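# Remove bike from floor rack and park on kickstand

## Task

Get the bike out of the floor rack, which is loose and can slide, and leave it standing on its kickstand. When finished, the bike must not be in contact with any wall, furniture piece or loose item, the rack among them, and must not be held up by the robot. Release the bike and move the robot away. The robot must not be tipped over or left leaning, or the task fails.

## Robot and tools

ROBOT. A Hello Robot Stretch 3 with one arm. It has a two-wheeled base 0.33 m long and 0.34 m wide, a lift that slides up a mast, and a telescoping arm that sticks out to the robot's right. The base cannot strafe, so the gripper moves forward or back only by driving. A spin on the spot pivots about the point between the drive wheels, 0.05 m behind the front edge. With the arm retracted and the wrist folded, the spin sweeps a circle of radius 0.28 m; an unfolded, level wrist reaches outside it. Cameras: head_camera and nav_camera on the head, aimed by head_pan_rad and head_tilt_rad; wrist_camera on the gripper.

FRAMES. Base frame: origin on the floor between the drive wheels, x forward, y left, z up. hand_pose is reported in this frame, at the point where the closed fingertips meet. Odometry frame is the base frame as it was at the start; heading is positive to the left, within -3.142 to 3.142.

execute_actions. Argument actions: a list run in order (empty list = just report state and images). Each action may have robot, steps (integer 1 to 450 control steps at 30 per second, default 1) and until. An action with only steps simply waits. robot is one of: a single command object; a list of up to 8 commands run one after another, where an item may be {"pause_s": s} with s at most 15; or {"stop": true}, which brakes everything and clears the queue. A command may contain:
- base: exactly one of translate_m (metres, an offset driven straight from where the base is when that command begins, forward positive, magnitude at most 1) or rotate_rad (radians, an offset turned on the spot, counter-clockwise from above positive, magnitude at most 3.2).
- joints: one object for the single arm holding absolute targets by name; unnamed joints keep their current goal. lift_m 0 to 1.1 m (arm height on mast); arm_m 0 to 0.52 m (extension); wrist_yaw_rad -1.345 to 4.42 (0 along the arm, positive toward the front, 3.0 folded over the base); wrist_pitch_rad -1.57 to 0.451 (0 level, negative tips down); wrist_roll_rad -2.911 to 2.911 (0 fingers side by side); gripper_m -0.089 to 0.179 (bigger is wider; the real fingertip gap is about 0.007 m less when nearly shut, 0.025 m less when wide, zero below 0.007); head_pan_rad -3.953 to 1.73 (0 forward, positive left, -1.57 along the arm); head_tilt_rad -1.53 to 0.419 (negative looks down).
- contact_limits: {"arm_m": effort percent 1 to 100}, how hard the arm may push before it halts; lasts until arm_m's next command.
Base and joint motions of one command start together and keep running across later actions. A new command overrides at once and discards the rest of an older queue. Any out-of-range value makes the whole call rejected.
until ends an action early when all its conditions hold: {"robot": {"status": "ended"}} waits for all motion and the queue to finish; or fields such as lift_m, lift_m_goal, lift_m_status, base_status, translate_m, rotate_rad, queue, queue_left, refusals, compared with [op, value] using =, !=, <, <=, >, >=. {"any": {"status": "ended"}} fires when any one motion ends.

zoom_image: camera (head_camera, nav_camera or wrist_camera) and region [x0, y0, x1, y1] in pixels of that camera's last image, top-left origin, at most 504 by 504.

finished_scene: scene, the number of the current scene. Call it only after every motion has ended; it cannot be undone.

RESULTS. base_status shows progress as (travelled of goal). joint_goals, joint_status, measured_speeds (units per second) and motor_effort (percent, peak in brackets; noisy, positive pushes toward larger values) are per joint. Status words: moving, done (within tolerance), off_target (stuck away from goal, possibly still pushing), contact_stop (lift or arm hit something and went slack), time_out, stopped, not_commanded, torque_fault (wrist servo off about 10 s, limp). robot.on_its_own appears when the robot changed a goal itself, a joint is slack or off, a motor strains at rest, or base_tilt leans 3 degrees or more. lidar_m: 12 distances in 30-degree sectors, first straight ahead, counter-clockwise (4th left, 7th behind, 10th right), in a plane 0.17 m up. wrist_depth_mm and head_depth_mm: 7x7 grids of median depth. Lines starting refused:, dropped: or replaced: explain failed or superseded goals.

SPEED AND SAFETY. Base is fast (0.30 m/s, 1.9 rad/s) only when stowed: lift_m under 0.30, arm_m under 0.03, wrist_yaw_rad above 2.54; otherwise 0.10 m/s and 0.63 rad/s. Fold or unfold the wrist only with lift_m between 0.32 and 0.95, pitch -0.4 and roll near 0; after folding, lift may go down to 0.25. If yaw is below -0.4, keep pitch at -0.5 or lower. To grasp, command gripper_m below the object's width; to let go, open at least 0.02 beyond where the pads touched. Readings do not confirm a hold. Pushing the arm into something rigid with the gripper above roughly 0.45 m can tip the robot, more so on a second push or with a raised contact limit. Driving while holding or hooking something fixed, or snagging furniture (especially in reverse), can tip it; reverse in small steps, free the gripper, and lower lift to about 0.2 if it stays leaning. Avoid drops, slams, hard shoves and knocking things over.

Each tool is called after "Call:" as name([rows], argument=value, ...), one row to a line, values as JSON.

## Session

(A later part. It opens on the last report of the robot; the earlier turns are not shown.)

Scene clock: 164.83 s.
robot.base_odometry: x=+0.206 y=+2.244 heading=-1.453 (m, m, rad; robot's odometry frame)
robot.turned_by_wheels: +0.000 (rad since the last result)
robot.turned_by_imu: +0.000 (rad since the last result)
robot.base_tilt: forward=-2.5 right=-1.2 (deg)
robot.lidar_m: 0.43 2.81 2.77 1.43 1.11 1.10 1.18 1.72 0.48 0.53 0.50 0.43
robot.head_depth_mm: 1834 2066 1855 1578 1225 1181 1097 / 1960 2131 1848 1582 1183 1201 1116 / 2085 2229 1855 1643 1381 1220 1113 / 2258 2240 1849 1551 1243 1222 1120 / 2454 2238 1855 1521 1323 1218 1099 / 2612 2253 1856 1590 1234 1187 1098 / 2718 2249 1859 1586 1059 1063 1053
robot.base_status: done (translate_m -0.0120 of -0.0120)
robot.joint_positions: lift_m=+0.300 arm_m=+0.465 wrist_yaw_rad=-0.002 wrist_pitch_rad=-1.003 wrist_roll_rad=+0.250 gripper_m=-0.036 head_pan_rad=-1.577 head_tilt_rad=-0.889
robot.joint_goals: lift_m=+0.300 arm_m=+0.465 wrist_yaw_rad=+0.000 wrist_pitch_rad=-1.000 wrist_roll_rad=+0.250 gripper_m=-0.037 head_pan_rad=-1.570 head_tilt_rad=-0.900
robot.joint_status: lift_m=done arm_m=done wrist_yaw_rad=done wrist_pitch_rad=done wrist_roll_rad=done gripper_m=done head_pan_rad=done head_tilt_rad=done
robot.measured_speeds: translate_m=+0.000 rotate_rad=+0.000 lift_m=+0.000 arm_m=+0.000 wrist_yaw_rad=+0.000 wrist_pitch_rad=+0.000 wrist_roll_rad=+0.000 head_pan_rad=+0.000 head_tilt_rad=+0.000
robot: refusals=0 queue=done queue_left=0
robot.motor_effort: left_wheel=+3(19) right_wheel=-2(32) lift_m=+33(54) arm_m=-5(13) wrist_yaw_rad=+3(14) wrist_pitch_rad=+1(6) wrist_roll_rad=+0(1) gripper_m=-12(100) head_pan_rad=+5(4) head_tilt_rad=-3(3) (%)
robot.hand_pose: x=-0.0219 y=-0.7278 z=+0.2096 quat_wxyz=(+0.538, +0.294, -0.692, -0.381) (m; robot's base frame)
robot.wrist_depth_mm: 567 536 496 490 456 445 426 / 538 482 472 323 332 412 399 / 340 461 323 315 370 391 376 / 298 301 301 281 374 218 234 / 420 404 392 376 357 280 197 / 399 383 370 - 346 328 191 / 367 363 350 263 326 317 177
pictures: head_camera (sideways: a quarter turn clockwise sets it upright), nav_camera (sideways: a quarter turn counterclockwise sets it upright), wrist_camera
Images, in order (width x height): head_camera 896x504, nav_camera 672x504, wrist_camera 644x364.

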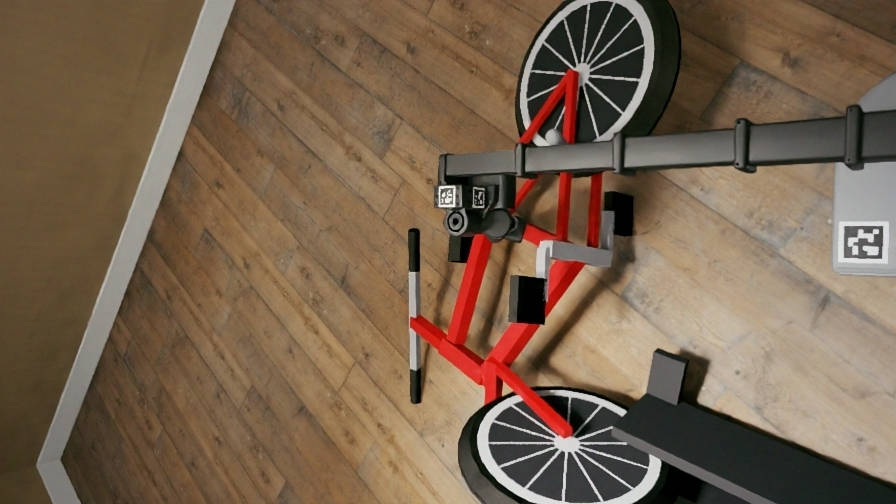

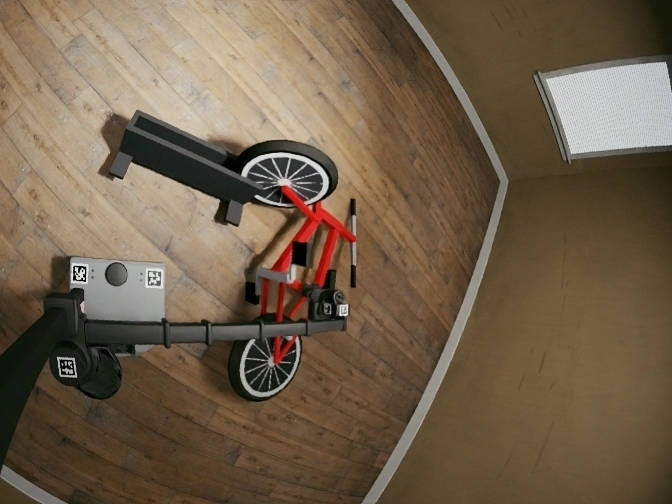

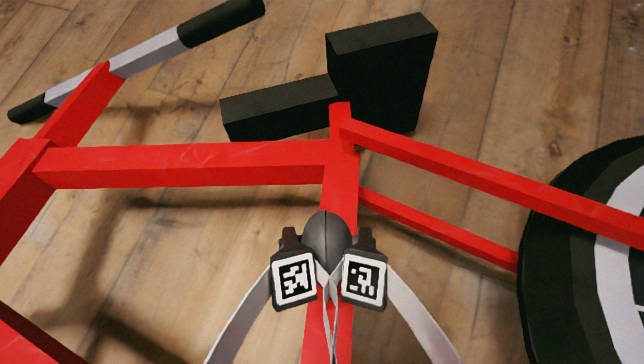

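Call:
execute_actions([
  {"robot":[{"base":{"translate_m":0.008},"joints":{"gripper_m":0.075,"arm_m":0.52,"wrist_pitch_rad":-1.1,"wrist_roll_rad":0.2}},{"joints":{"lift_m":0.165}},{"joints":{"gripper_m":-0.06}}],"steps":450,"until":{"robot":{"status":"ended"}}},
])

Scene clock: 170.17 s.
robot.base_odometry: x=+0.207 y=+2.236 heading=-1.453 (m, m, rad; robot's odometry frame)
robot.turned_by_wheels: +0.000 (rad since the last result)
robot.turned_by_imu: +0.000 (rad since the last result)
robot.base_tilt: forward=-2.4 right=-1.3 (deg)
robot.lidar_m: 0.42 2.81 2.75 1.44 1.12 1.10 1.18 1.73 0.48 0.53 0.49 0.42
robot.head_depth_mm: 1855 2063 1851 1574 1216 1181 1097 / 1966 2129 1860 1576 1184 1200 1115 / 2111 2246 1861 1613 1252 1222 1120 / 2260 2233 1858 1518 1247 1220 1125 / 2451 2243 1853 1521 1355 1223 1100 / 2623 2244 1850 1588 1223 1185 1097 / 2711 2249 1853 1580 1051 1058 1037
robot.base_status: done (translate_m +0.0080 of +0.0080)
robot.joint_positions: lift_m=+0.165 arm_m=+0.520 wrist_yaw_rad=-0.019 wrist_pitch_rad=-1.103 wrist_roll_rad=+0.208 gripper_m=-0.057 head_pan_rad=-1.577 head_tilt_rad=-0.889
robot.joint_goals: lift_m=+0.165 arm_m=+0.520 wrist_yaw_rad=+0.000 wrist_pitch_rad=-1.100 wrist_roll_rad=+0.200 gripper_m=-0.060 head_pan_rad=-1.570 head_tilt_rad=-0.900
robot.joint_status: lift_m=done arm_m=done wrist_yaw_rad=done wrist_pitch_rad=done wrist_roll_rad=done gripper_m=done head_pan_rad=done head_tilt_rad=done
robot.measured_speeds: translate_m=+0.000 rotate_rad=+0.000 lift_m=+0.000 arm_m=+0.000 wrist_yaw_rad=+0.000 wrist_pitch_rad=+0.000 wrist_roll_rad=+0.000 head_pan_rad=+0.000 head_tilt_rad=+0.000
robot: refusals=0 queue=done queue_left=0
robot.on_its_own: wrist_yaw_rad is at rest, and its effort (+16) is outside its rest range (-12 to +12)
robot.motor_effort: left_wheel=+10(10) right_wheel=-18(18) lift_m=+27(34) arm_m=+3(4) wrist_yaw_rad=+16(17) wrist_pitch_rad=+1(1) wrist_roll_rad=-3(5) gripper_m=-97(99) head_pan_rad=+5(5) head_tilt_rad=-3(4) (%)
robot.hand_pose: x=-0.0234 y=-0.7587 z=+0.0642 quat_wxyz=(+0.533, +0.324, -0.664, -0.412) (m; robot's base frame)
robot.wrist_depth_mm: 305 156 163 154 99 85 79 / 128 127 126 125 231 246 83 / 207 145 143 114 238 238 231 / 260 252 245 103 158 227 222 / 250 243 236 92 93 160 210 / 238 232 227 83 83 210 201 / 225 222 217 77 203 202 197
pictures: head_camera (sideways: a quarter turn clockwise sets it upright), nav_camera (sideways: a quarter turn counterclockwise sets it upright), wrist_camera
Images, in order (width x height): head_camera 896x504, nav_camera 672x504, wrist_camera 644x364.

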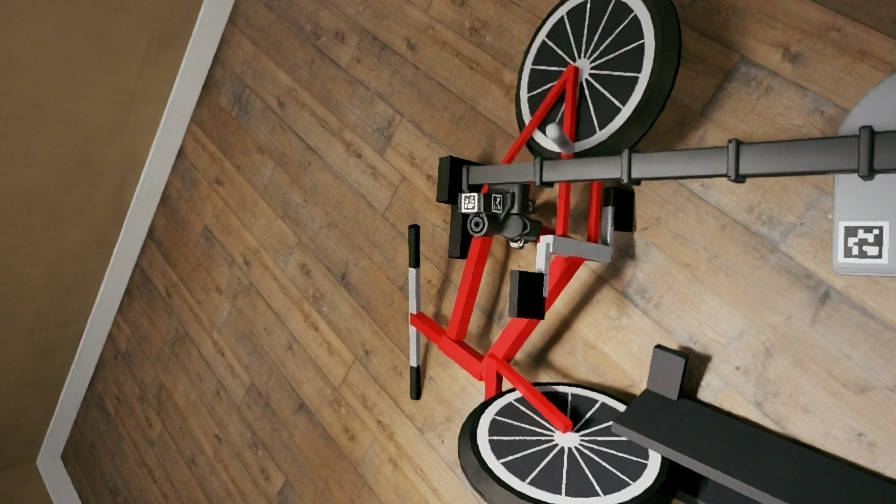

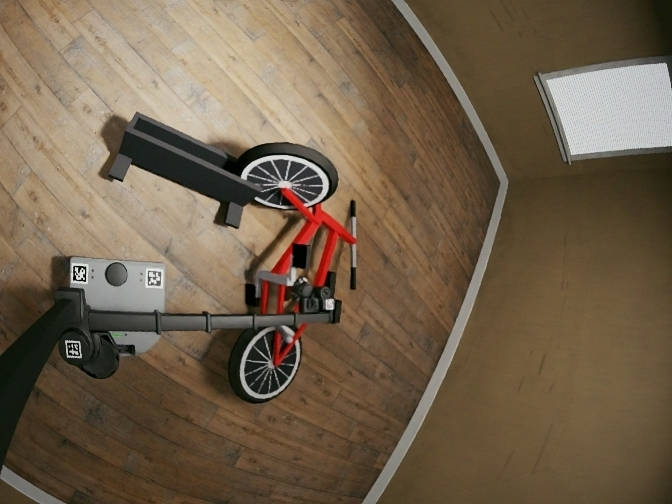

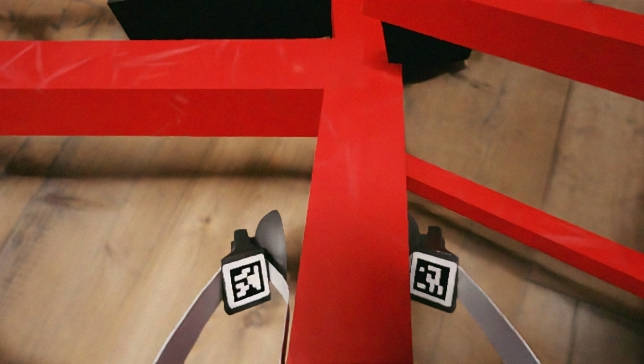

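Call:
execute_actions([
  {"robot":[{"joints":{"lift_m":0.2,"arm_m":0.5,"wrist_pitch_rad":-1.0}},{"joints":{"lift_m":0.23,"arm_m":0.46,"wrist_pitch_rad":-0.85}}],"steps":150,"until":{"robot":{"status":"ended"}}},
])

Scene clock: 171.30 s.
robot.base_odometry: x=+0.207 y=+2.236 heading=-1.453 (m, m, rad; robot's odometry frame)
robot.turned_by_wheels: +0.000 (rad since the last result)
robot.turned_by_imu: +0.003 (rad since the last result)
robot.base_tilt: forward=-2.5 right=-1.2 (deg)
robot.lidar_m: 0.42 2.81 2.76 1.43 1.12 1.10 1.18 1.73 0.47 0.53 0.49 0.42
robot.head_depth_mm: 1846 2068 1850 1586 1225 1182 1092 / 1961 2161 1851 1577 1170 1198 1113 / 2101 2234 1858 1619 1268 1220 1118 / 2275 2246 1856 1498 1242 1218 1119 / 2480 2260 1866 1517 1324 1221 1098 / 2622 2234 1844 1582 1219 1180 1102 / 2688 2262 1857 1582 1045 1059 1042
robot.base_status: done (translate_m +0.0080 of +0.0080)
robot.joint_positions: lift_m=+0.165 arm_m=+0.501 wrist_yaw_rad=-0.035 wrist_pitch_rad=-1.011 wrist_roll_rad=+0.241 gripper_m=-0.055 head_pan_rad=-1.577 head_tilt_rad=-0.889
robot.joint_goals: lift_m=+0.165 arm_m=+0.500 wrist_yaw_rad=+0.000 wrist_pitch_rad=-1.000 wrist_roll_rad=+0.200 gripper_m=-0.056 head_pan_rad=-1.570 head_tilt_rad=-0.900
robot.joint_status: lift_m=contact_stop arm_m=done wrist_yaw_rad=done wrist_pitch_rad=done wrist_roll_rad=done gripper_m=done head_pan_rad=done head_tilt_rad=done
robot.measured_speeds: translate_m=+0.000 rotate_rad=+0.000 lift_m=-0.002 arm_m=+0.000 wrist_yaw_rad=+0.000 wrist_pitch_rad=+0.000 wrist_roll_rad=+0.000 head_pan_rad=+0.000 head_tilt_rad=+0.000
robot: refusals=0 queue=dropped queue_left=0
robot.on_its_own: lift_m is slack since a contact_stop, until your next command for it (your +0.200 is given up); wrist_yaw_rad is at rest, and its effort (+30) is outside its rest range (-12 to +12)
robot.motor_effort: left_wheel=+2(13) right_wheel=-5(24) lift_m=+32(59) arm_m=-11(15) wrist_yaw_rad=+30(30) wrist_pitch_rad=+3(20) wrist_roll_rad=-17(17) gripper_m=-38(66) head_pan_rad=+4(4) head_tilt_rad=-4(4) (%)
robot.hand_pose: x=-0.0257 y=-0.7615 z=+0.0737 quat_wxyz=(+0.533, +0.287, -0.693, -0.391) (m; robot's base frame)
robot.wrist_depth_mm: 361 184 173 177 102 94 268 / 335 166 148 143 230 98 85 / 143 140 140 130 255 252 241 / 284 271 263 114 170 236 227 / 267 259 251 99 131 156 214 / 252 243 238 90 88 211 199 / 237 232 221 82 204 202 196
pictures: head_camera (sideways: a quarter turn clockwise sets it upright), nav_camera (sideways: a quarter turn counterclockwise sets it upright), wrist_camera
dropped: robot: command 0 of its queue: lift_m: contact_stop
Images, in order (width x height): head_camera 896x504, nav_camera 672x504, wrist_camera 644x364.

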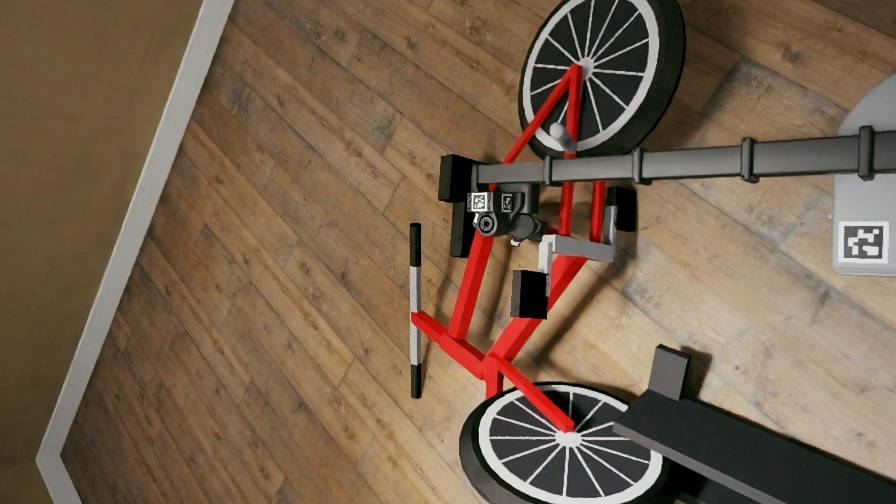

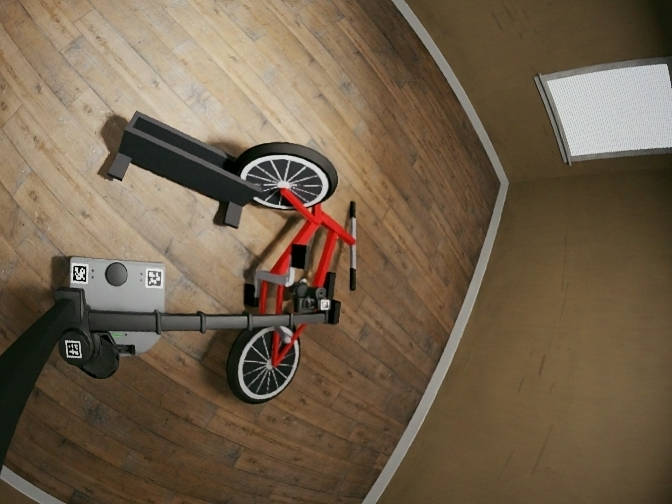

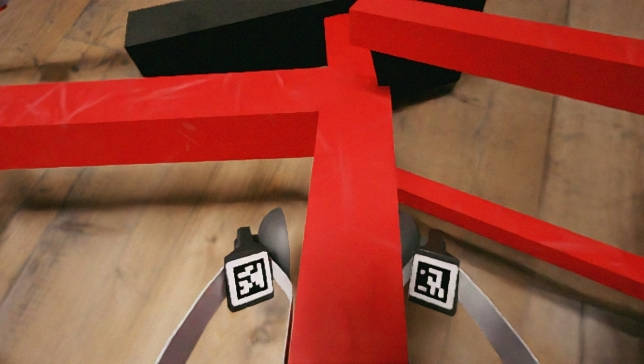

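Call:
execute_actions([
  {"robot":[{"joints":{"gripper_m":0.08,"wrist_yaw_rad":-0.03,"lift_m":0.166}},{"joints":{"lift_m":0.45}},{"joints":{"arm_m":0.0,"wrist_pitch_rad":-0.4,"wrist_roll_rad":0,"gripper_m":0.03}},{"base":{"translate_m":-0.3},"joints":{"wrist_yaw_rad":3.0}},{"joints":{"lift_m":0.27}},{"base":{"translate_m":-0.52}},{"base":{"rotate_rad":-1.57},"joints":{"head_pan_rad":0.5,"head_tilt_rad":-0.8}},{"base":{"translate_m":0.9}}],"steps":450,"until":{"robot":{"status":"ended"}}},
  {"steps":450,"until":{"robot":{"status":"ended"}}},
])

Scene clock: 173.67 s.
robot.base_odometry: x=+0.207 y=+2.236 heading=-1.453 (m, m, rad; robot's odometry frame)
robot.turned_by_wheels: +0.000 (rad since the last result)
robot.turned_by_imu: +0.000 (rad since the last result)
robot.base_tilt: forward=-2.4 right=-1.3 (deg)
robot.lidar_m: 0.42 2.80 2.76 1.43 1.12 1.10 1.18 1.73 0.47 0.53 0.49 0.42
robot.head_depth_mm: 1849 2051 1843 1579 1224 1180 1093 / 1976 2155 1854 1577 1178 1202 1110 / 2101 2244 1851 1615 1268 1219 1122 / 2266 2245 1854 1520 1237 1220 1123 / 2461 2259 1849 1517 1331 1219 1097 / 2607 2253 1861 1582 1218 1187 1102 / 2719 2238 1860 1581 1047 1060 1045
robot.base_status: done (translate_m +0.0080 of +0.0080)
robot.joint_positions: lift_m=+0.166 arm_m=+0.500 wrist_yaw_rad=-0.032 wrist_pitch_rad=-1.011 wrist_roll_rad=+0.208 gripper_m=+0.080 head_pan_rad=-1.577 head_tilt_rad=-0.889
robot.joint_goals: lift_m=+0.166 arm_m=+0.500 wrist_yaw_rad=-0.030 wrist_pitch_rad=-1.000 wrist_roll_rad=+0.200 gripper_m=+0.080 head_pan_rad=-1.570 head_tilt_rad=-0.900
robot.joint_status: lift_m=done arm_m=done wrist_yaw_rad=off_target wrist_pitch_rad=done wrist_roll_rad=done gripper_m=done head_pan_rad=done head_tilt_rad=done
robot.measured_speeds: translate_m=+0.000 rotate_rad=+0.000 lift_m=+0.000 arm_m=+0.000 wrist_yaw_rad=+0.000 wrist_pitch_rad=+0.000 wrist_roll_rad=+0.000 head_pan_rad=+0.000 head_tilt_rad=+0.000
robot: refusals=0 queue=dropped queue_left=0
robot.motor_effort: left_wheel=+1(9) right_wheel=+0(17) lift_m=+33(44) arm_m=-4(11) wrist_yaw_rad=+2(30) wrist_pitch_rad=+3(4) wrist_roll_rad=-3(17) gripper_m=+0(80) head_pan_rad=+4(4) head_tilt_rad=-4(4) (%)
robot.hand_pose: x=-0.0254 y=-0.7608 z=+0.0746 quat_wxyz=(+0.545, +0.294, -0.684, -0.385) (m; robot's base frame)
robot.wrist_depth_mm: 357 334 175 179 106 100 276 / 244 154 150 147 227 99 88 / 148 146 144 135 257 254 243 / 286 277 264 117 167 240 230 / 265 258 253 104 102 161 217 / 250 244 232 92 90 213 146 / 235 232 222 83 203 204 200
pictures: head_camera (sideways: a quarter turn clockwise sets it upright), nav_camera (sideways: a quarter turn counterclockwise sets it upright), wrist_camera
dropped: robot: command 0 of its queue: wrist_yaw_rad: off_target
Images, in order (width x height): head_camera 896x504, nav_camera 672x504, wrist_camera 644x364.

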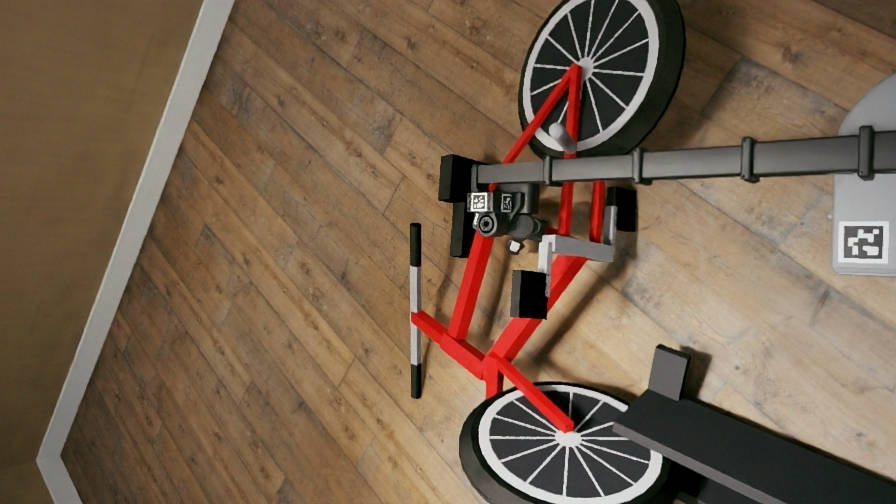

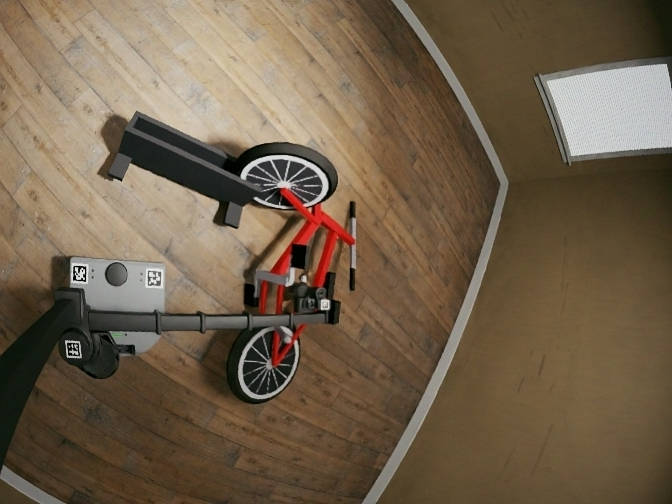

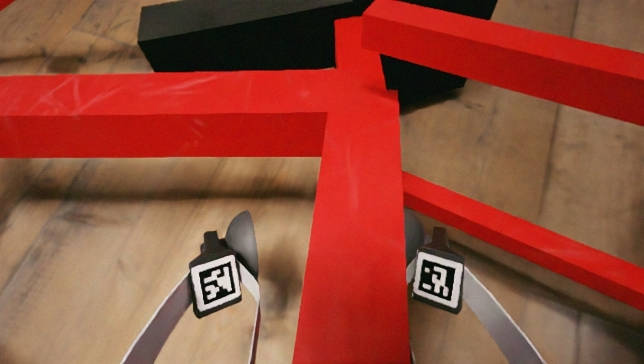

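Call:
execute_actions([
  {"robot":[{"base":{"translate_m":-0.015}},{"joints":{"lift_m":0.45}},{"joints":{"arm_m":0.0,"wrist_pitch_rad":-0.4,"wrist_roll_rad":0,"gripper_m":0.03}},{"base":{"translate_m":-0.3},"joints":{"wrist_yaw_rad":3.0}},{"joints":{"lift_m":0.27}},{"base":{"translate_m":-0.5}},{"base":{"rotate_rad":-1.57},"joints":{"head_pan_rad":0.5,"head_tilt_rad":-0.8}},{"base":{"translate_m":0.9}}],"steps":450,"until":{"robot":{"status":"ended"}}},
  {"steps":450,"until":{"robot":{"status":"ended"}}},
])

Scene clock: 199.67 s.
robot.base_odometry: x=-0.782 y=+2.939 heading=-3.023 (m, m, rad; robot's odometry frame)
robot.turned_by_wheels: -1.570 (rad since the last result)
robot.turned_by_imu: -1.571 (rad since the last result)
robot.base_tilt: forward=-2.3 right=-1.3 (deg)
robot.lidar_m: 0.88 1.33 2.79 0.63 0.56 0.55 1.25 0.99 0.98 1.04 0.82 0.81
robot.head_depth_mm: 1065 1151 1254 1387 1415 1260 1114 / 1235 1353 1507 1626 1444 1254 1119 / 1464 1631 1853 1703 1448 1259 1114 / 1805 2070 2071 1705 1441 1255 1117 / 2360 2511 2069 1702 1446 1259 1114 / 2434 2598 2078 1711 1448 1266 1116 / 2343 2535 2059 1692 1455 1262 1118
robot.base_status: done (translate_m +0.9000 of +0.9000)
robot.joint_positions: lift_m=+0.270 arm_m=+0.001 wrist_yaw_rad=+2.999 wrist_pitch_rad=-0.419 wrist_roll_rad=+0.006 gripper_m=+0.030 head_pan_rad=+0.493 head_tilt_rad=-0.803
robot.joint_goals: lift_m=+0.270 arm_m=+0.000 wrist_yaw_rad=+3.000 wrist_pitch_rad=-0.400 wrist_roll_rad=+0.000 gripper_m=+0.030 head_pan_rad=+0.500 head_tilt_rad=-0.800
robot.joint_status: lift_m=done arm_m=done wrist_yaw_rad=done wrist_pitch_rad=done wrist_roll_rad=done gripper_m=done head_pan_rad=done head_tilt_rad=done
robot.measured_speeds: translate_m=+0.000 rotate_rad=+0.000 lift_m=+0.000 arm_m=+0.000 wrist_yaw_rad=+0.000 wrist_pitch_rad=+0.000 wrist_roll_rad=+0.000 head_pan_rad=+0.000 head_tilt_rad=+0.000
robot: refusals=0 queue=done queue_left=0
robot.motor_effort: left_wheel=+3(16) right_wheel=-3(25) lift_m=+27(36) arm_m=-4(6) wrist_yaw_rad=+2(5) wrist_pitch_rad=+6(7) wrist_roll_rad=-2(5) gripper_m=+1(81) head_pan_rad=+5(51) head_tilt_rad=+0(8) (%)
robot.hand_pose: x=+0.0107 y=+0.0758 z=+0.2826 quat_wxyz=(+0.197, +0.702, +0.097, +0.677) (m; robot's base frame)
robot.wrist_depth_mm: - - - - - - - / - - - - - - - / 532 520 828 840 879 866 856 / 450 475 694 716 679 672 663 / 408 445 591 563 568 548 545 / 480 501 - - 470 469 457 / 433 - - - 404 402 398
pictures: head_camera (sideways: a quarter turn clockwise sets it upright), nav_camera (sideways: a quarter turn counterclockwise sets it upright), wrist_camera
Images, in order (width x height): head_camera 896x504, nav_camera 672x504, wrist_camera 644x364.

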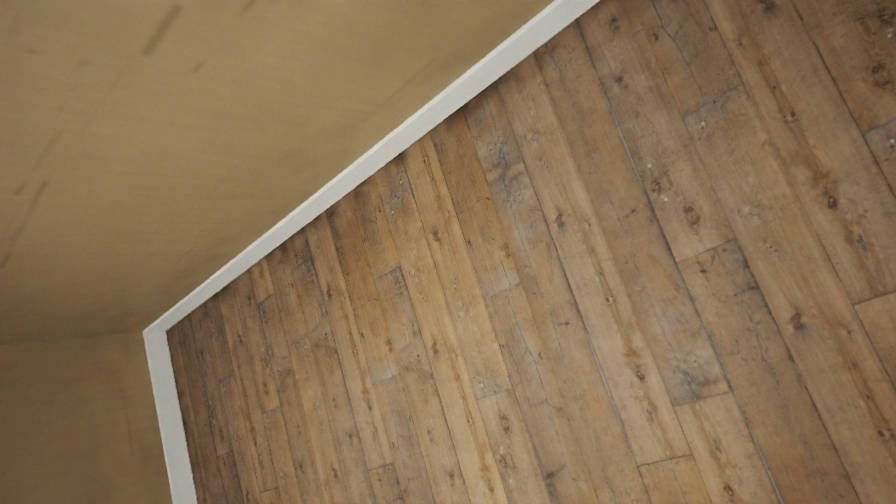

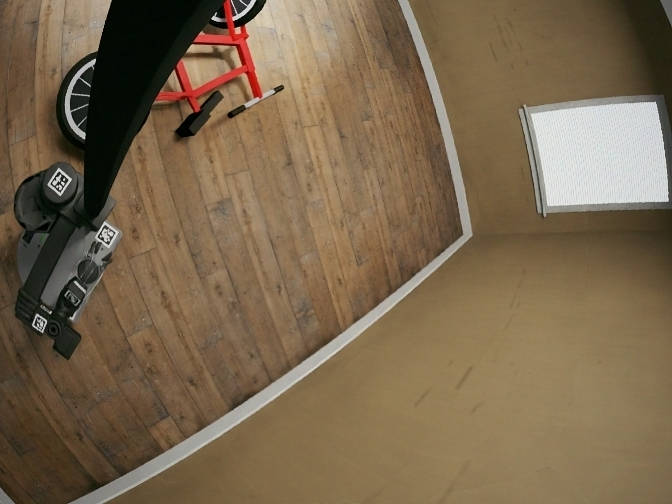

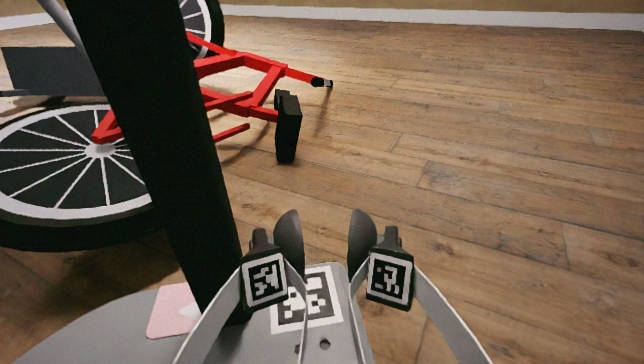

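Call:
execute_actions([
  {"robot":[{"base":{"rotate_rad":1.05}},{"base":{"translate_m":0.6}},{"base":{"translate_m":0.56}},{"base":{"rotate_rad":-2.62},"joints":{"head_pan_rad":-1.57,"head_tilt_rad":-1.0}},{"joints":{"lift_m":0.36}},{"joints":{"wrist_yaw_rad":0,"gripper_m":0.08}},{"joints":{"lift_m":0.12}}],"steps":450,"until":{"robot":{"status":"ended"}}},
  {"steps":450,"until":{"robot":{"status":"ended"}}},
])

Scene clock: 218.83 s.
robot.base_odometry: x=-1.237 y=+1.872 heading=+1.690 (m, m, rad; robot's odometry frame)
robot.turned_by_wheels: -1.570 (rad since the last result)
robot.turned_by_imu: -1.570 (rad since the last result)
robot.base_tilt: forward=-2.7 right=-1.3 (deg)
robot.lidar_m: 1.18 0.94 0.94 1.03 1.57 1.64 1.79 2.74 3.82 0.73 0.53 2.12
robot.head_depth_mm: 2278 1930 1670 1473 1315 1190 1085 / 2278 1932 1266 1451 1309 1191 - / 2288 1938 1671 1298 1310 1210 - / 2274 1945 1671 1447 1284 1203 - / 2295 1929 1677 1437 1280 1193 1089 / 2300 1948 1417 1399 1303 1196 1089 / 2195 1938 1448 1393 1320 1195 1089
robot.base_status: done (rotate_rad -2.6199 of -2.6200)
robot.joint_positions: lift_m=+0.120 arm_m=+0.001 wrist_yaw_rad=+0.002 wrist_pitch_rad=-0.419 wrist_roll_rad=+0.006 gripper_m=+0.080 head_pan_rad=-1.563 head_tilt_rad=-0.988
robot.joint_goals: lift_m=+0.120 arm_m=+0.000 wrist_yaw_rad=+0.000 wrist_pitch_rad=-0.400 wrist_roll_rad=+0.000 gripper_m=+0.080 head_pan_rad=-1.570 head_tilt_rad=-1.000
robot.joint_status: lift_m=done arm_m=done wrist_yaw_rad=done wrist_pitch_rad=done wrist_roll_rad=done gripper_m=done head_pan_rad=done head_tilt_rad=done
robot.measured_speeds: translate_m=+0.000 rotate_rad=+0.000 lift_m=+0.000 arm_m=+0.000 wrist_yaw_rad=+0.000 wrist_pitch_rad=+0.000 wrist_roll_rad=+0.000 head_pan_rad=+0.000 head_tilt_rad=+0.000
robot: refusals=0 queue=done queue_left=0
robot.motor_effort: left_wheel=+3(14) right_wheel=-3(11) lift_m=+27(34) arm_m=-4(4) wrist_yaw_rad=-2(1) wrist_pitch_rad=+6(6) wrist_roll_rad=-2(3) gripper_m=+0(78) head_pan_rad=-5(52) head_tilt_rad=-5(15) (%)
robot.hand_pose: x=-0.0211 y=-0.3705 z=+0.1326 quat_wxyz=(+0.690, +0.147, -0.693, -0.147) (m; robot's base frame)
robot.wrist_depth_mm: 581 558 524 465 462 - - / 494 463 655 440 693 801 769 / 306 340 522 324 555 550 544 / 369 238 439 401 425 429 422 / 370 363 235 234 363 342 342 / 304 305 286 286 227 293 290 / 263 263 257 255 252 226 251
pictures: head_camera (sideways: a quarter turn clockwise sets it upright), nav_camera (sideways: a quarter turn counterclockwise sets it upright), wrist_camera
Images, in order (width x height): head_camera 896x504, nav_camera 672x504, wrist_camera 644x364.

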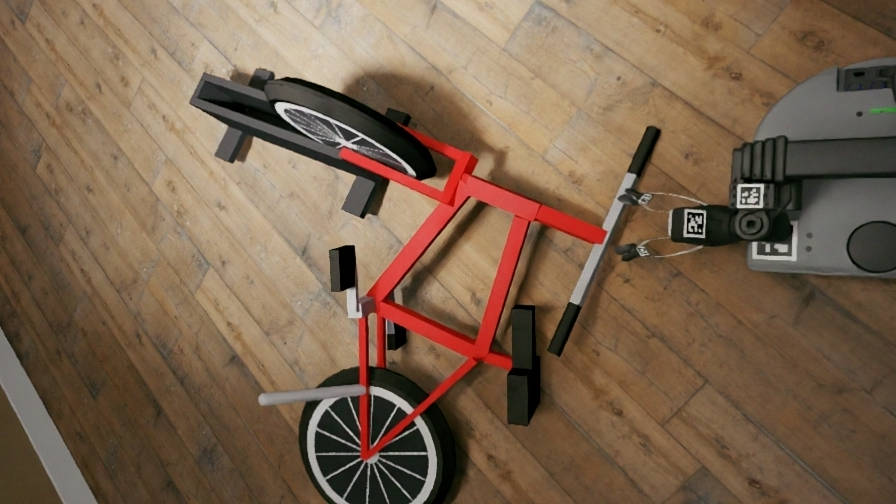

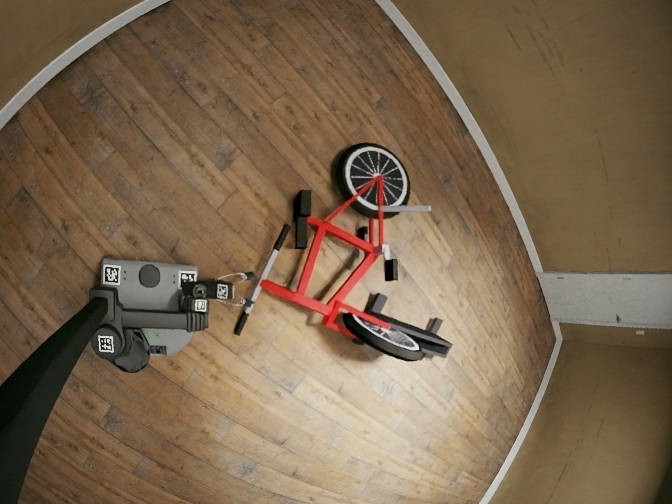

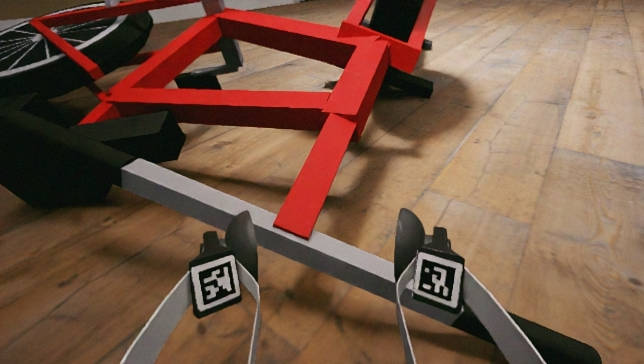

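Call:
execute_actions([
  {"robot":[{"base":{"translate_m":0.07},"joints":{"wrist_roll_rad":1.57,"gripper_m":0.06}},{"joints":{"lift_m":0.065}},{"joints":{"arm_m":0.07}}],"steps":450,"until":{"robot":{"status":"ended"}}},
])

Scene clock: 221.60 s.
robot.base_odometry: x=-1.245 y=+1.941 heading=+1.690 (m, m, rad; robot's odometry frame)
robot.turned_by_wheels: +0.000 (rad since the last result)
robot.turned_by_imu: +0.000 (rad since the last result)
robot.base_tilt: forward=-2.3 right=-1.3 (deg)
robot.lidar_m: 1.13 0.91 0.90 0.98 1.50 1.69 1.86 2.84 3.86 0.82 0.77 2.07
robot.head_depth_mm: 2287 1928 1608 1477 1313 1187 1081 / 2290 1939 1382 1424 1316 1187 - / 2295 1928 1679 1423 1279 1210 - / 2270 1942 1672 1449 1294 1205 - / 2292 1939 1676 1422 1293 1194 1087 / 2231 1940 1428 1388 1319 1191 1091 / 2157 1940 1680 1409 1319 1191 1090
robot.base_status: done (translate_m +0.0700 of +0.0700)
robot.joint_positions: lift_m=+0.079 arm_m=+0.001 wrist_yaw_rad=-0.001 wrist_pitch_rad=-0.383 wrist_roll_rad=+1.564 gripper_m=+0.060 head_pan_rad=-1.563 head_tilt_rad=-0.988
robot.joint_goals: lift_m=+0.078 arm_m=+0.000 wrist_yaw_rad=+0.000 wrist_pitch_rad=-0.400 wrist_roll_rad=+1.570 gripper_m=+0.060 head_pan_rad=-1.570 head_tilt_rad=-1.000
robot.joint_status: lift_m=contact_stop arm_m=done wrist_yaw_rad=done wrist_pitch_rad=done wrist_roll_rad=done gripper_m=done head_pan_rad=done head_tilt_rad=done
robot.measured_speeds: translate_m=+0.000 rotate_rad=+0.000 lift_m=+0.023 arm_m=+0.000 wrist_yaw_rad=+0.050 wrist_pitch_rad=+0.120 wrist_roll_rad=+0.072 head_pan_rad=+0.000 head_tilt_rad=+0.000
robot: refusals=0 queue=dropped queue_left=0
robot.on_its_own: lift_m is slack since a contact_stop, until your next command for it (your +0.065 is given up)
robot.motor_effort: left_wheel=+4(9) right_wheel=-3(4) lift_m=-15(51) arm_m=+1(4) wrist_yaw_rad=+1(3) wrist_pitch_rad=-9(13) wrist_roll_rad=+2(3) gripper_m=-1(71) head_pan_rad=-4(4) head_tilt_rad=-4(5) (%)
robot.hand_pose: x=-0.0218 y=-0.3744 z=+0.0988 quat_wxyz=(+0.003, +0.000, -0.982, -0.191) (m; robot's base frame)
robot.wrist_depth_mm: 391 420 661 364 206 163 129 / - 492 339 376 231 166 130 / - - 315 205 238 168 131 / - - 527 312 242 171 133 / - - 568 352 233 174 135 / - - - 402 300 176 137 / - - 374 394 256 172 139
pictures: head_camera (sideways: a quarter turn clockwise sets it upright), nav_camera (sideways: a quarter turn counterclockwise sets it upright), wrist_camera
ARM HIT: the arm struck its own base hard.
dropped: robot: command 1 of its queue: lift_m: contact_stop
Images, in order (width x height): head_camera 896x504, nav_camera 672x504, wrist_camera 644x364.

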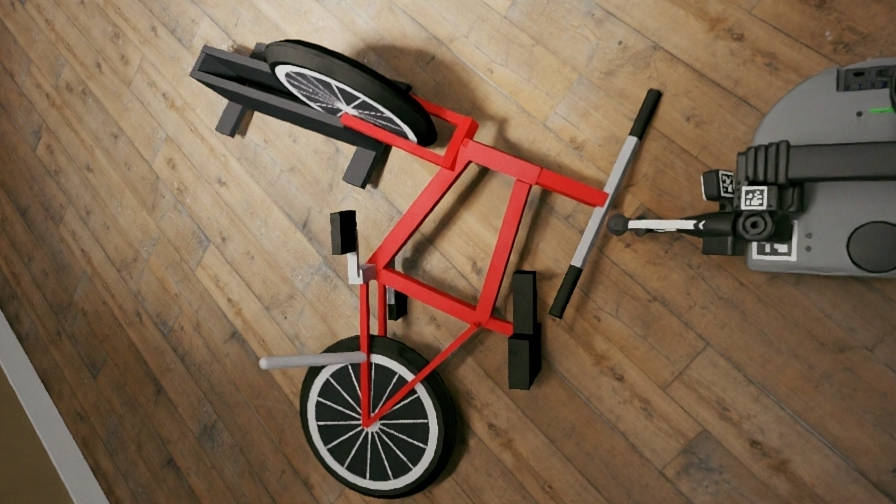

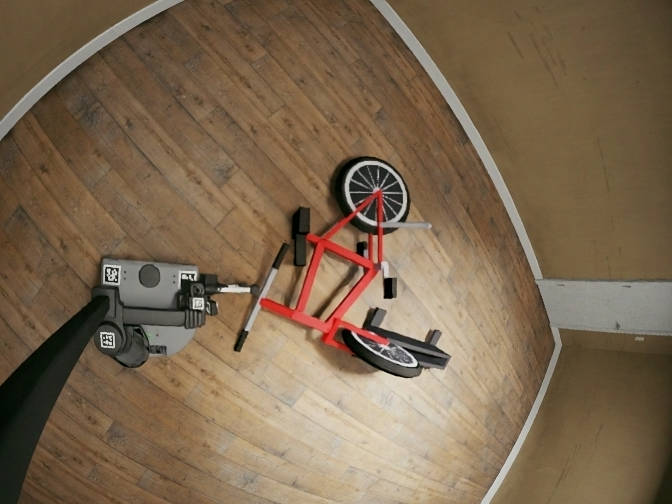

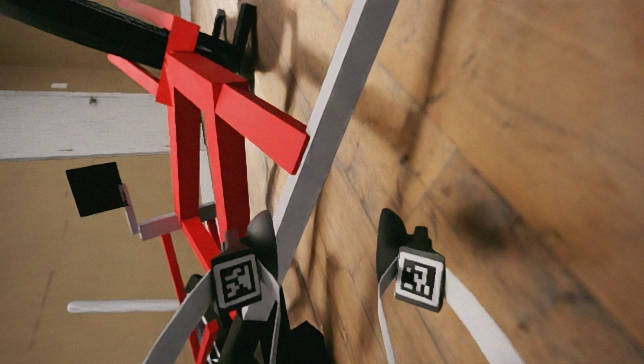

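Call:
execute_actions([
  {"robot":[{"joints":{"lift_m":0.085}},{"joints":{"arm_m":0.11}}],"steps":450,"until":{"robot":{"status":"ended"}}},
])

Scene clock: 224.33 s.
robot.base_odometry: x=-1.245 y=+1.941 heading=+1.690 (m, m, rad; robot's odometry frame)
robot.turned_by_wheels: +0.000 (rad since the last result)
robot.turned_by_imu: +0.000 (rad since the last result)
robot.base_tilt: forward=-2.4 right=-1.3 (deg)
robot.lidar_m: 1.13 0.91 0.90 0.98 1.50 1.70 1.85 2.85 3.85 0.82 0.78 2.06
robot.head_depth_mm: 2274 1932 1613 1468 1319 1190 1086 / 2281 1924 1386 1421 1314 1186 - / 2301 1934 1675 1426 1273 1184 - / 2303 1941 1681 1444 1297 1176 - / 2292 1954 1672 1429 1301 1190 1088 / 2240 1949 1427 1386 1320 1192 1090 / 2153 1945 1689 1402 1318 1194 1088
robot.base_status: done (translate_m +0.0700 of +0.0700)
robot.joint_positions: lift_m=+0.085 arm_m=+0.109 wrist_yaw_rad=+0.004 wrist_pitch_rad=-0.440 wrist_roll_rad=+1.575 gripper_m=+0.060 head_pan_rad=-1.563 head_tilt_rad=-0.988
robot.joint_goals: lift_m=+0.085 arm_m=+0.110 wrist_yaw_rad=+0.000 wrist_pitch_rad=-0.400 wrist_roll_rad=+1.570 gripper_m=+0.060 head_pan_rad=-1.570 head_tilt_rad=-1.000
robot.joint_status: lift_m=done arm_m=done wrist_yaw_rad=done wrist_pitch_rad=done wrist_roll_rad=done gripper_m=done head_pan_rad=done head_tilt_rad=done
robot.measured_speeds: translate_m=+0.000 rotate_rad=+0.000 lift_m=+0.000 arm_m=+0.000 wrist_yaw_rad=+0.000 wrist_pitch_rad=+0.000 wrist_roll_rad=+0.000 head_pan_rad=+0.000 head_tilt_rad=+0.000
robot: refusals=0 queue=done queue_left=0
robot.motor_effort: left_wheel=+4(4) right_wheel=-4(5) lift_m=+32(35) arm_m=+11(10) wrist_yaw_rad=-3(3) wrist_pitch_rad=+14(14) wrist_roll_rad=-2(2) gripper_m=-2(3) head_pan_rad=-4(4) head_tilt_rad=-5(4) (%)
robot.hand_pose: x=-0.0206 y=-0.4755 z=+0.0924 quat_wxyz=(-0.001, +0.001, -0.976, -0.219) (m; robot's base frame)
robot.wrist_depth_mm: 406 294 551 321 211 97 125 / - 304 187 311 109 148 127 / - - 220 128 107 161 129 / 438 - 252 333 110 165 130 / - 479 466 370 118 168 132 / - - - 131 164 168 134 / - - 303 133 245 167 136
pictures: head_camera (sideways: a quarter turn clockwise sets it upright), nav_camera (sideways: a quarter turn counterclockwise sets it upright), wrist_camera
Images, in order (width x height): head_camera 896x504, nav_camera 672x504, wrist_camera 644x364.

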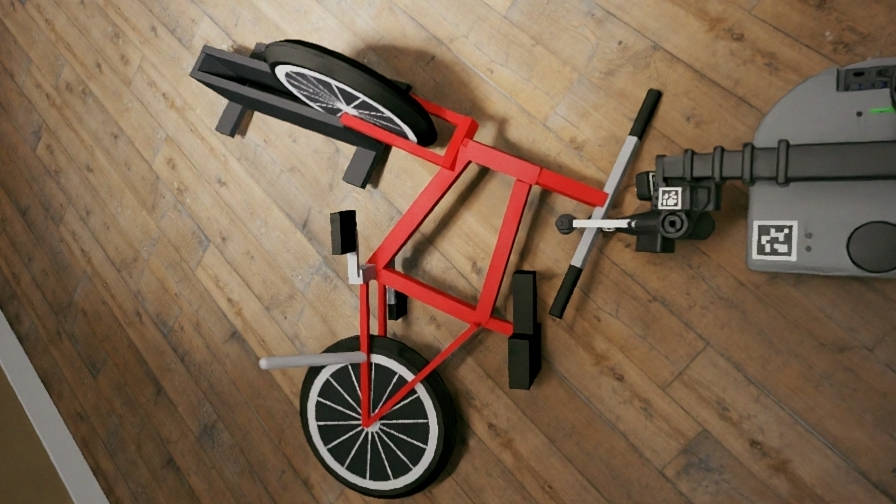

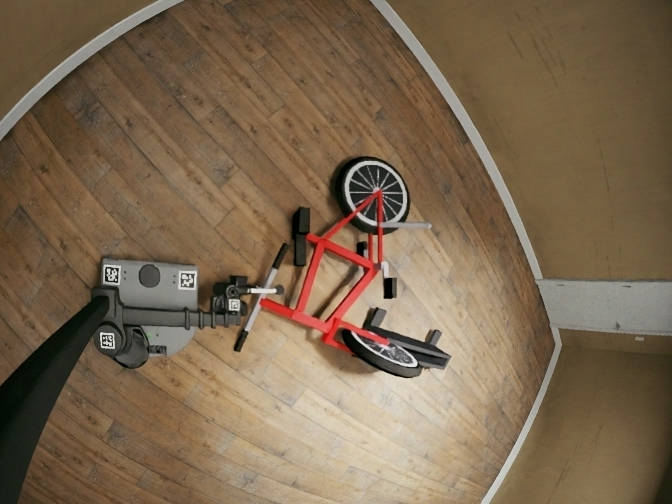

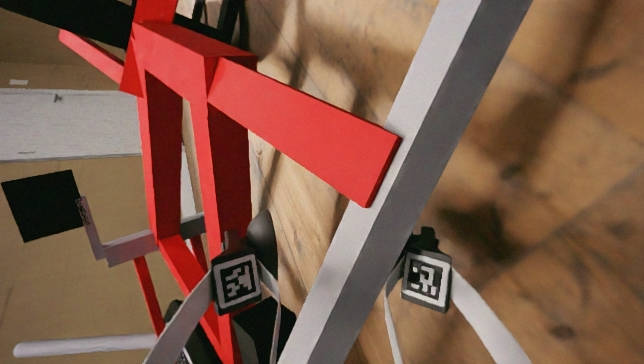

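Caged. Close and lift.

Call:
execute_actions([
  {"robot":[{"joints":{"gripper_m":-0.02}},{"joints":{"lift_m":0.22,"wrist_pitch_rad":-0.2,"arm_m":0.11}}],"steps":250,"until":{"robot":{"status":"ended"}}},
])

Scene clock: 227.40 s.
robot.base_odometry: x=-1.245 y=+1.941 heading=+1.690 (m, m, rad; robot's odometry frame)
robot.turned_by_wheels: +0.000 (rad since the last result)
robot.turned_by_imu: +0.000 (rad since the last result)
robot.base_tilt: forward=-2.3 right=-1.2 (deg)
robot.lidar_m: 1.12 0.90 0.90 0.98 1.51 1.70 1.85 2.84 0.45 0.68 0.59 2.07
robot.head_depth_mm: 2276 1918 1639 1466 1314 1191 1086 / 2279 1941 1367 1424 1312 1186 - / 2292 1933 1672 1403 1299 - - / 2281 1932 1635 1453 1323 1189 - / 2295 1936 1677 1304 1296 1192 1088 / 2221 1951 1484 1355 1318 1195 1090 / 2149 1944 1681 1404 1326 1191 1092
robot.base_status: done (translate_m +0.0700 of +0.0700)
robot.joint_positions: lift_m=+0.219 arm_m=+0.110 wrist_yaw_rad=+0.002 wrist_pitch_rad=-0.360 wrist_roll_rad=+1.582 gripper_m=-0.019 head_pan_rad=-1.563 head_tilt_rad=-0.988
robot.joint_goals: lift_m=+0.220 arm_m=+0.110 wrist_yaw_rad=+0.000 wrist_pitch_rad=-0.200 wrist_roll_rad=+1.570 gripper_m=-0.020 head_pan_rad=-1.570 head_tilt_rad=-1.000
robot.joint_status: lift_m=done arm_m=done wrist_yaw_rad=done wrist_pitch_rad=off_target wrist_roll_rad=done gripper_m=done head_pan_rad=done head_tilt_rad=done
robot.measured_speeds: translate_m=+0.000 rotate_rad=+0.000 lift_m=+0.000 arm_m=+0.000 wrist_yaw_rad=+0.000 wrist_pitch_rad=+0.000 wrist_roll_rad=+0.000 head_pan_rad=+0.000 head_tilt_rad=+0.000
robot: refusals=0 queue=dropped queue_left=0
robot.on_its_own: wrist_pitch_rad is at rest, and its effort (+57) is outside its rest range (-20 to +32)
robot.motor_effort: left_wheel=+5(5) right_wheel=-7(8) lift_m=+51(52) arm_m=-1(11) wrist_yaw_rad=-2(8) wrist_pitch_rad=+57(79) wrist_roll_rad=-5(6) gripper_m=-22(96) head_pan_rad=-4(4) head_tilt_rad=-3(3) (%)
robot.hand_pose: x=-0.0209 y=-0.4863 z=+0.2447 quat_wxyz=(-0.005, +0.000, -0.984, -0.180) (m; robot's base frame)
robot.wrist_depth_mm: - 391 381 629 420 274 241 / - - 409 219 105 302 243 / - - - 154 110 317 244 / - - 565 282 118 324 251 / - - - 133 395 327 253 / - - - 137 428 335 258 / - - - 160 496 329 260
pictures: head_camera (sideways: a quarter turn clockwise sets it upright), nav_camera (sideways: a quarter turn counterclockwise sets it upright), wrist_camera
Images, in order (width x height): head_camera 896x504, nav_camera 672x504, wrist_camera 644x364.

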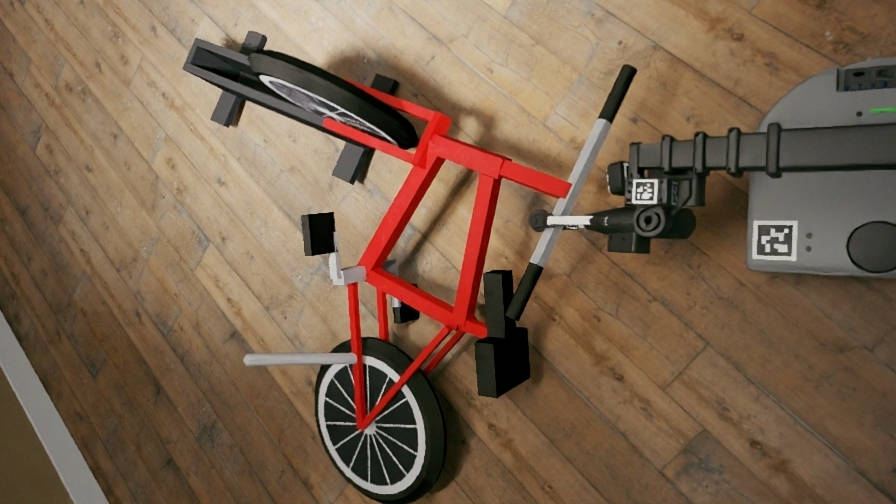

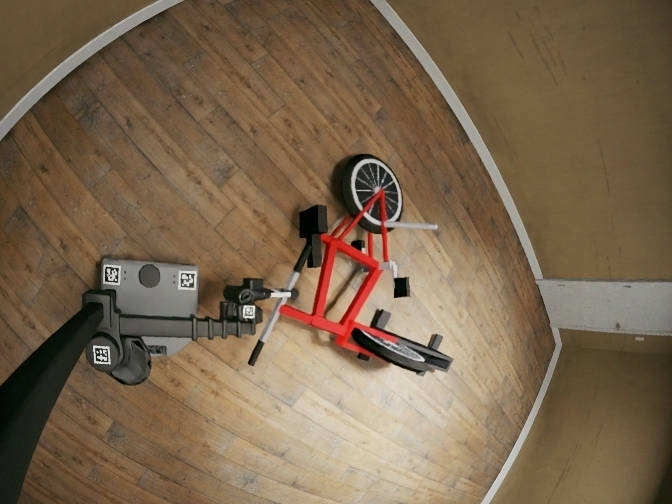

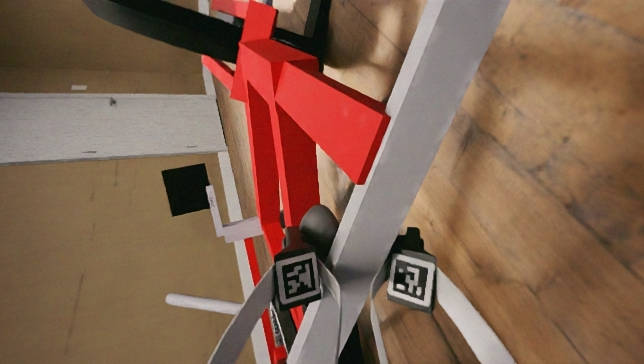

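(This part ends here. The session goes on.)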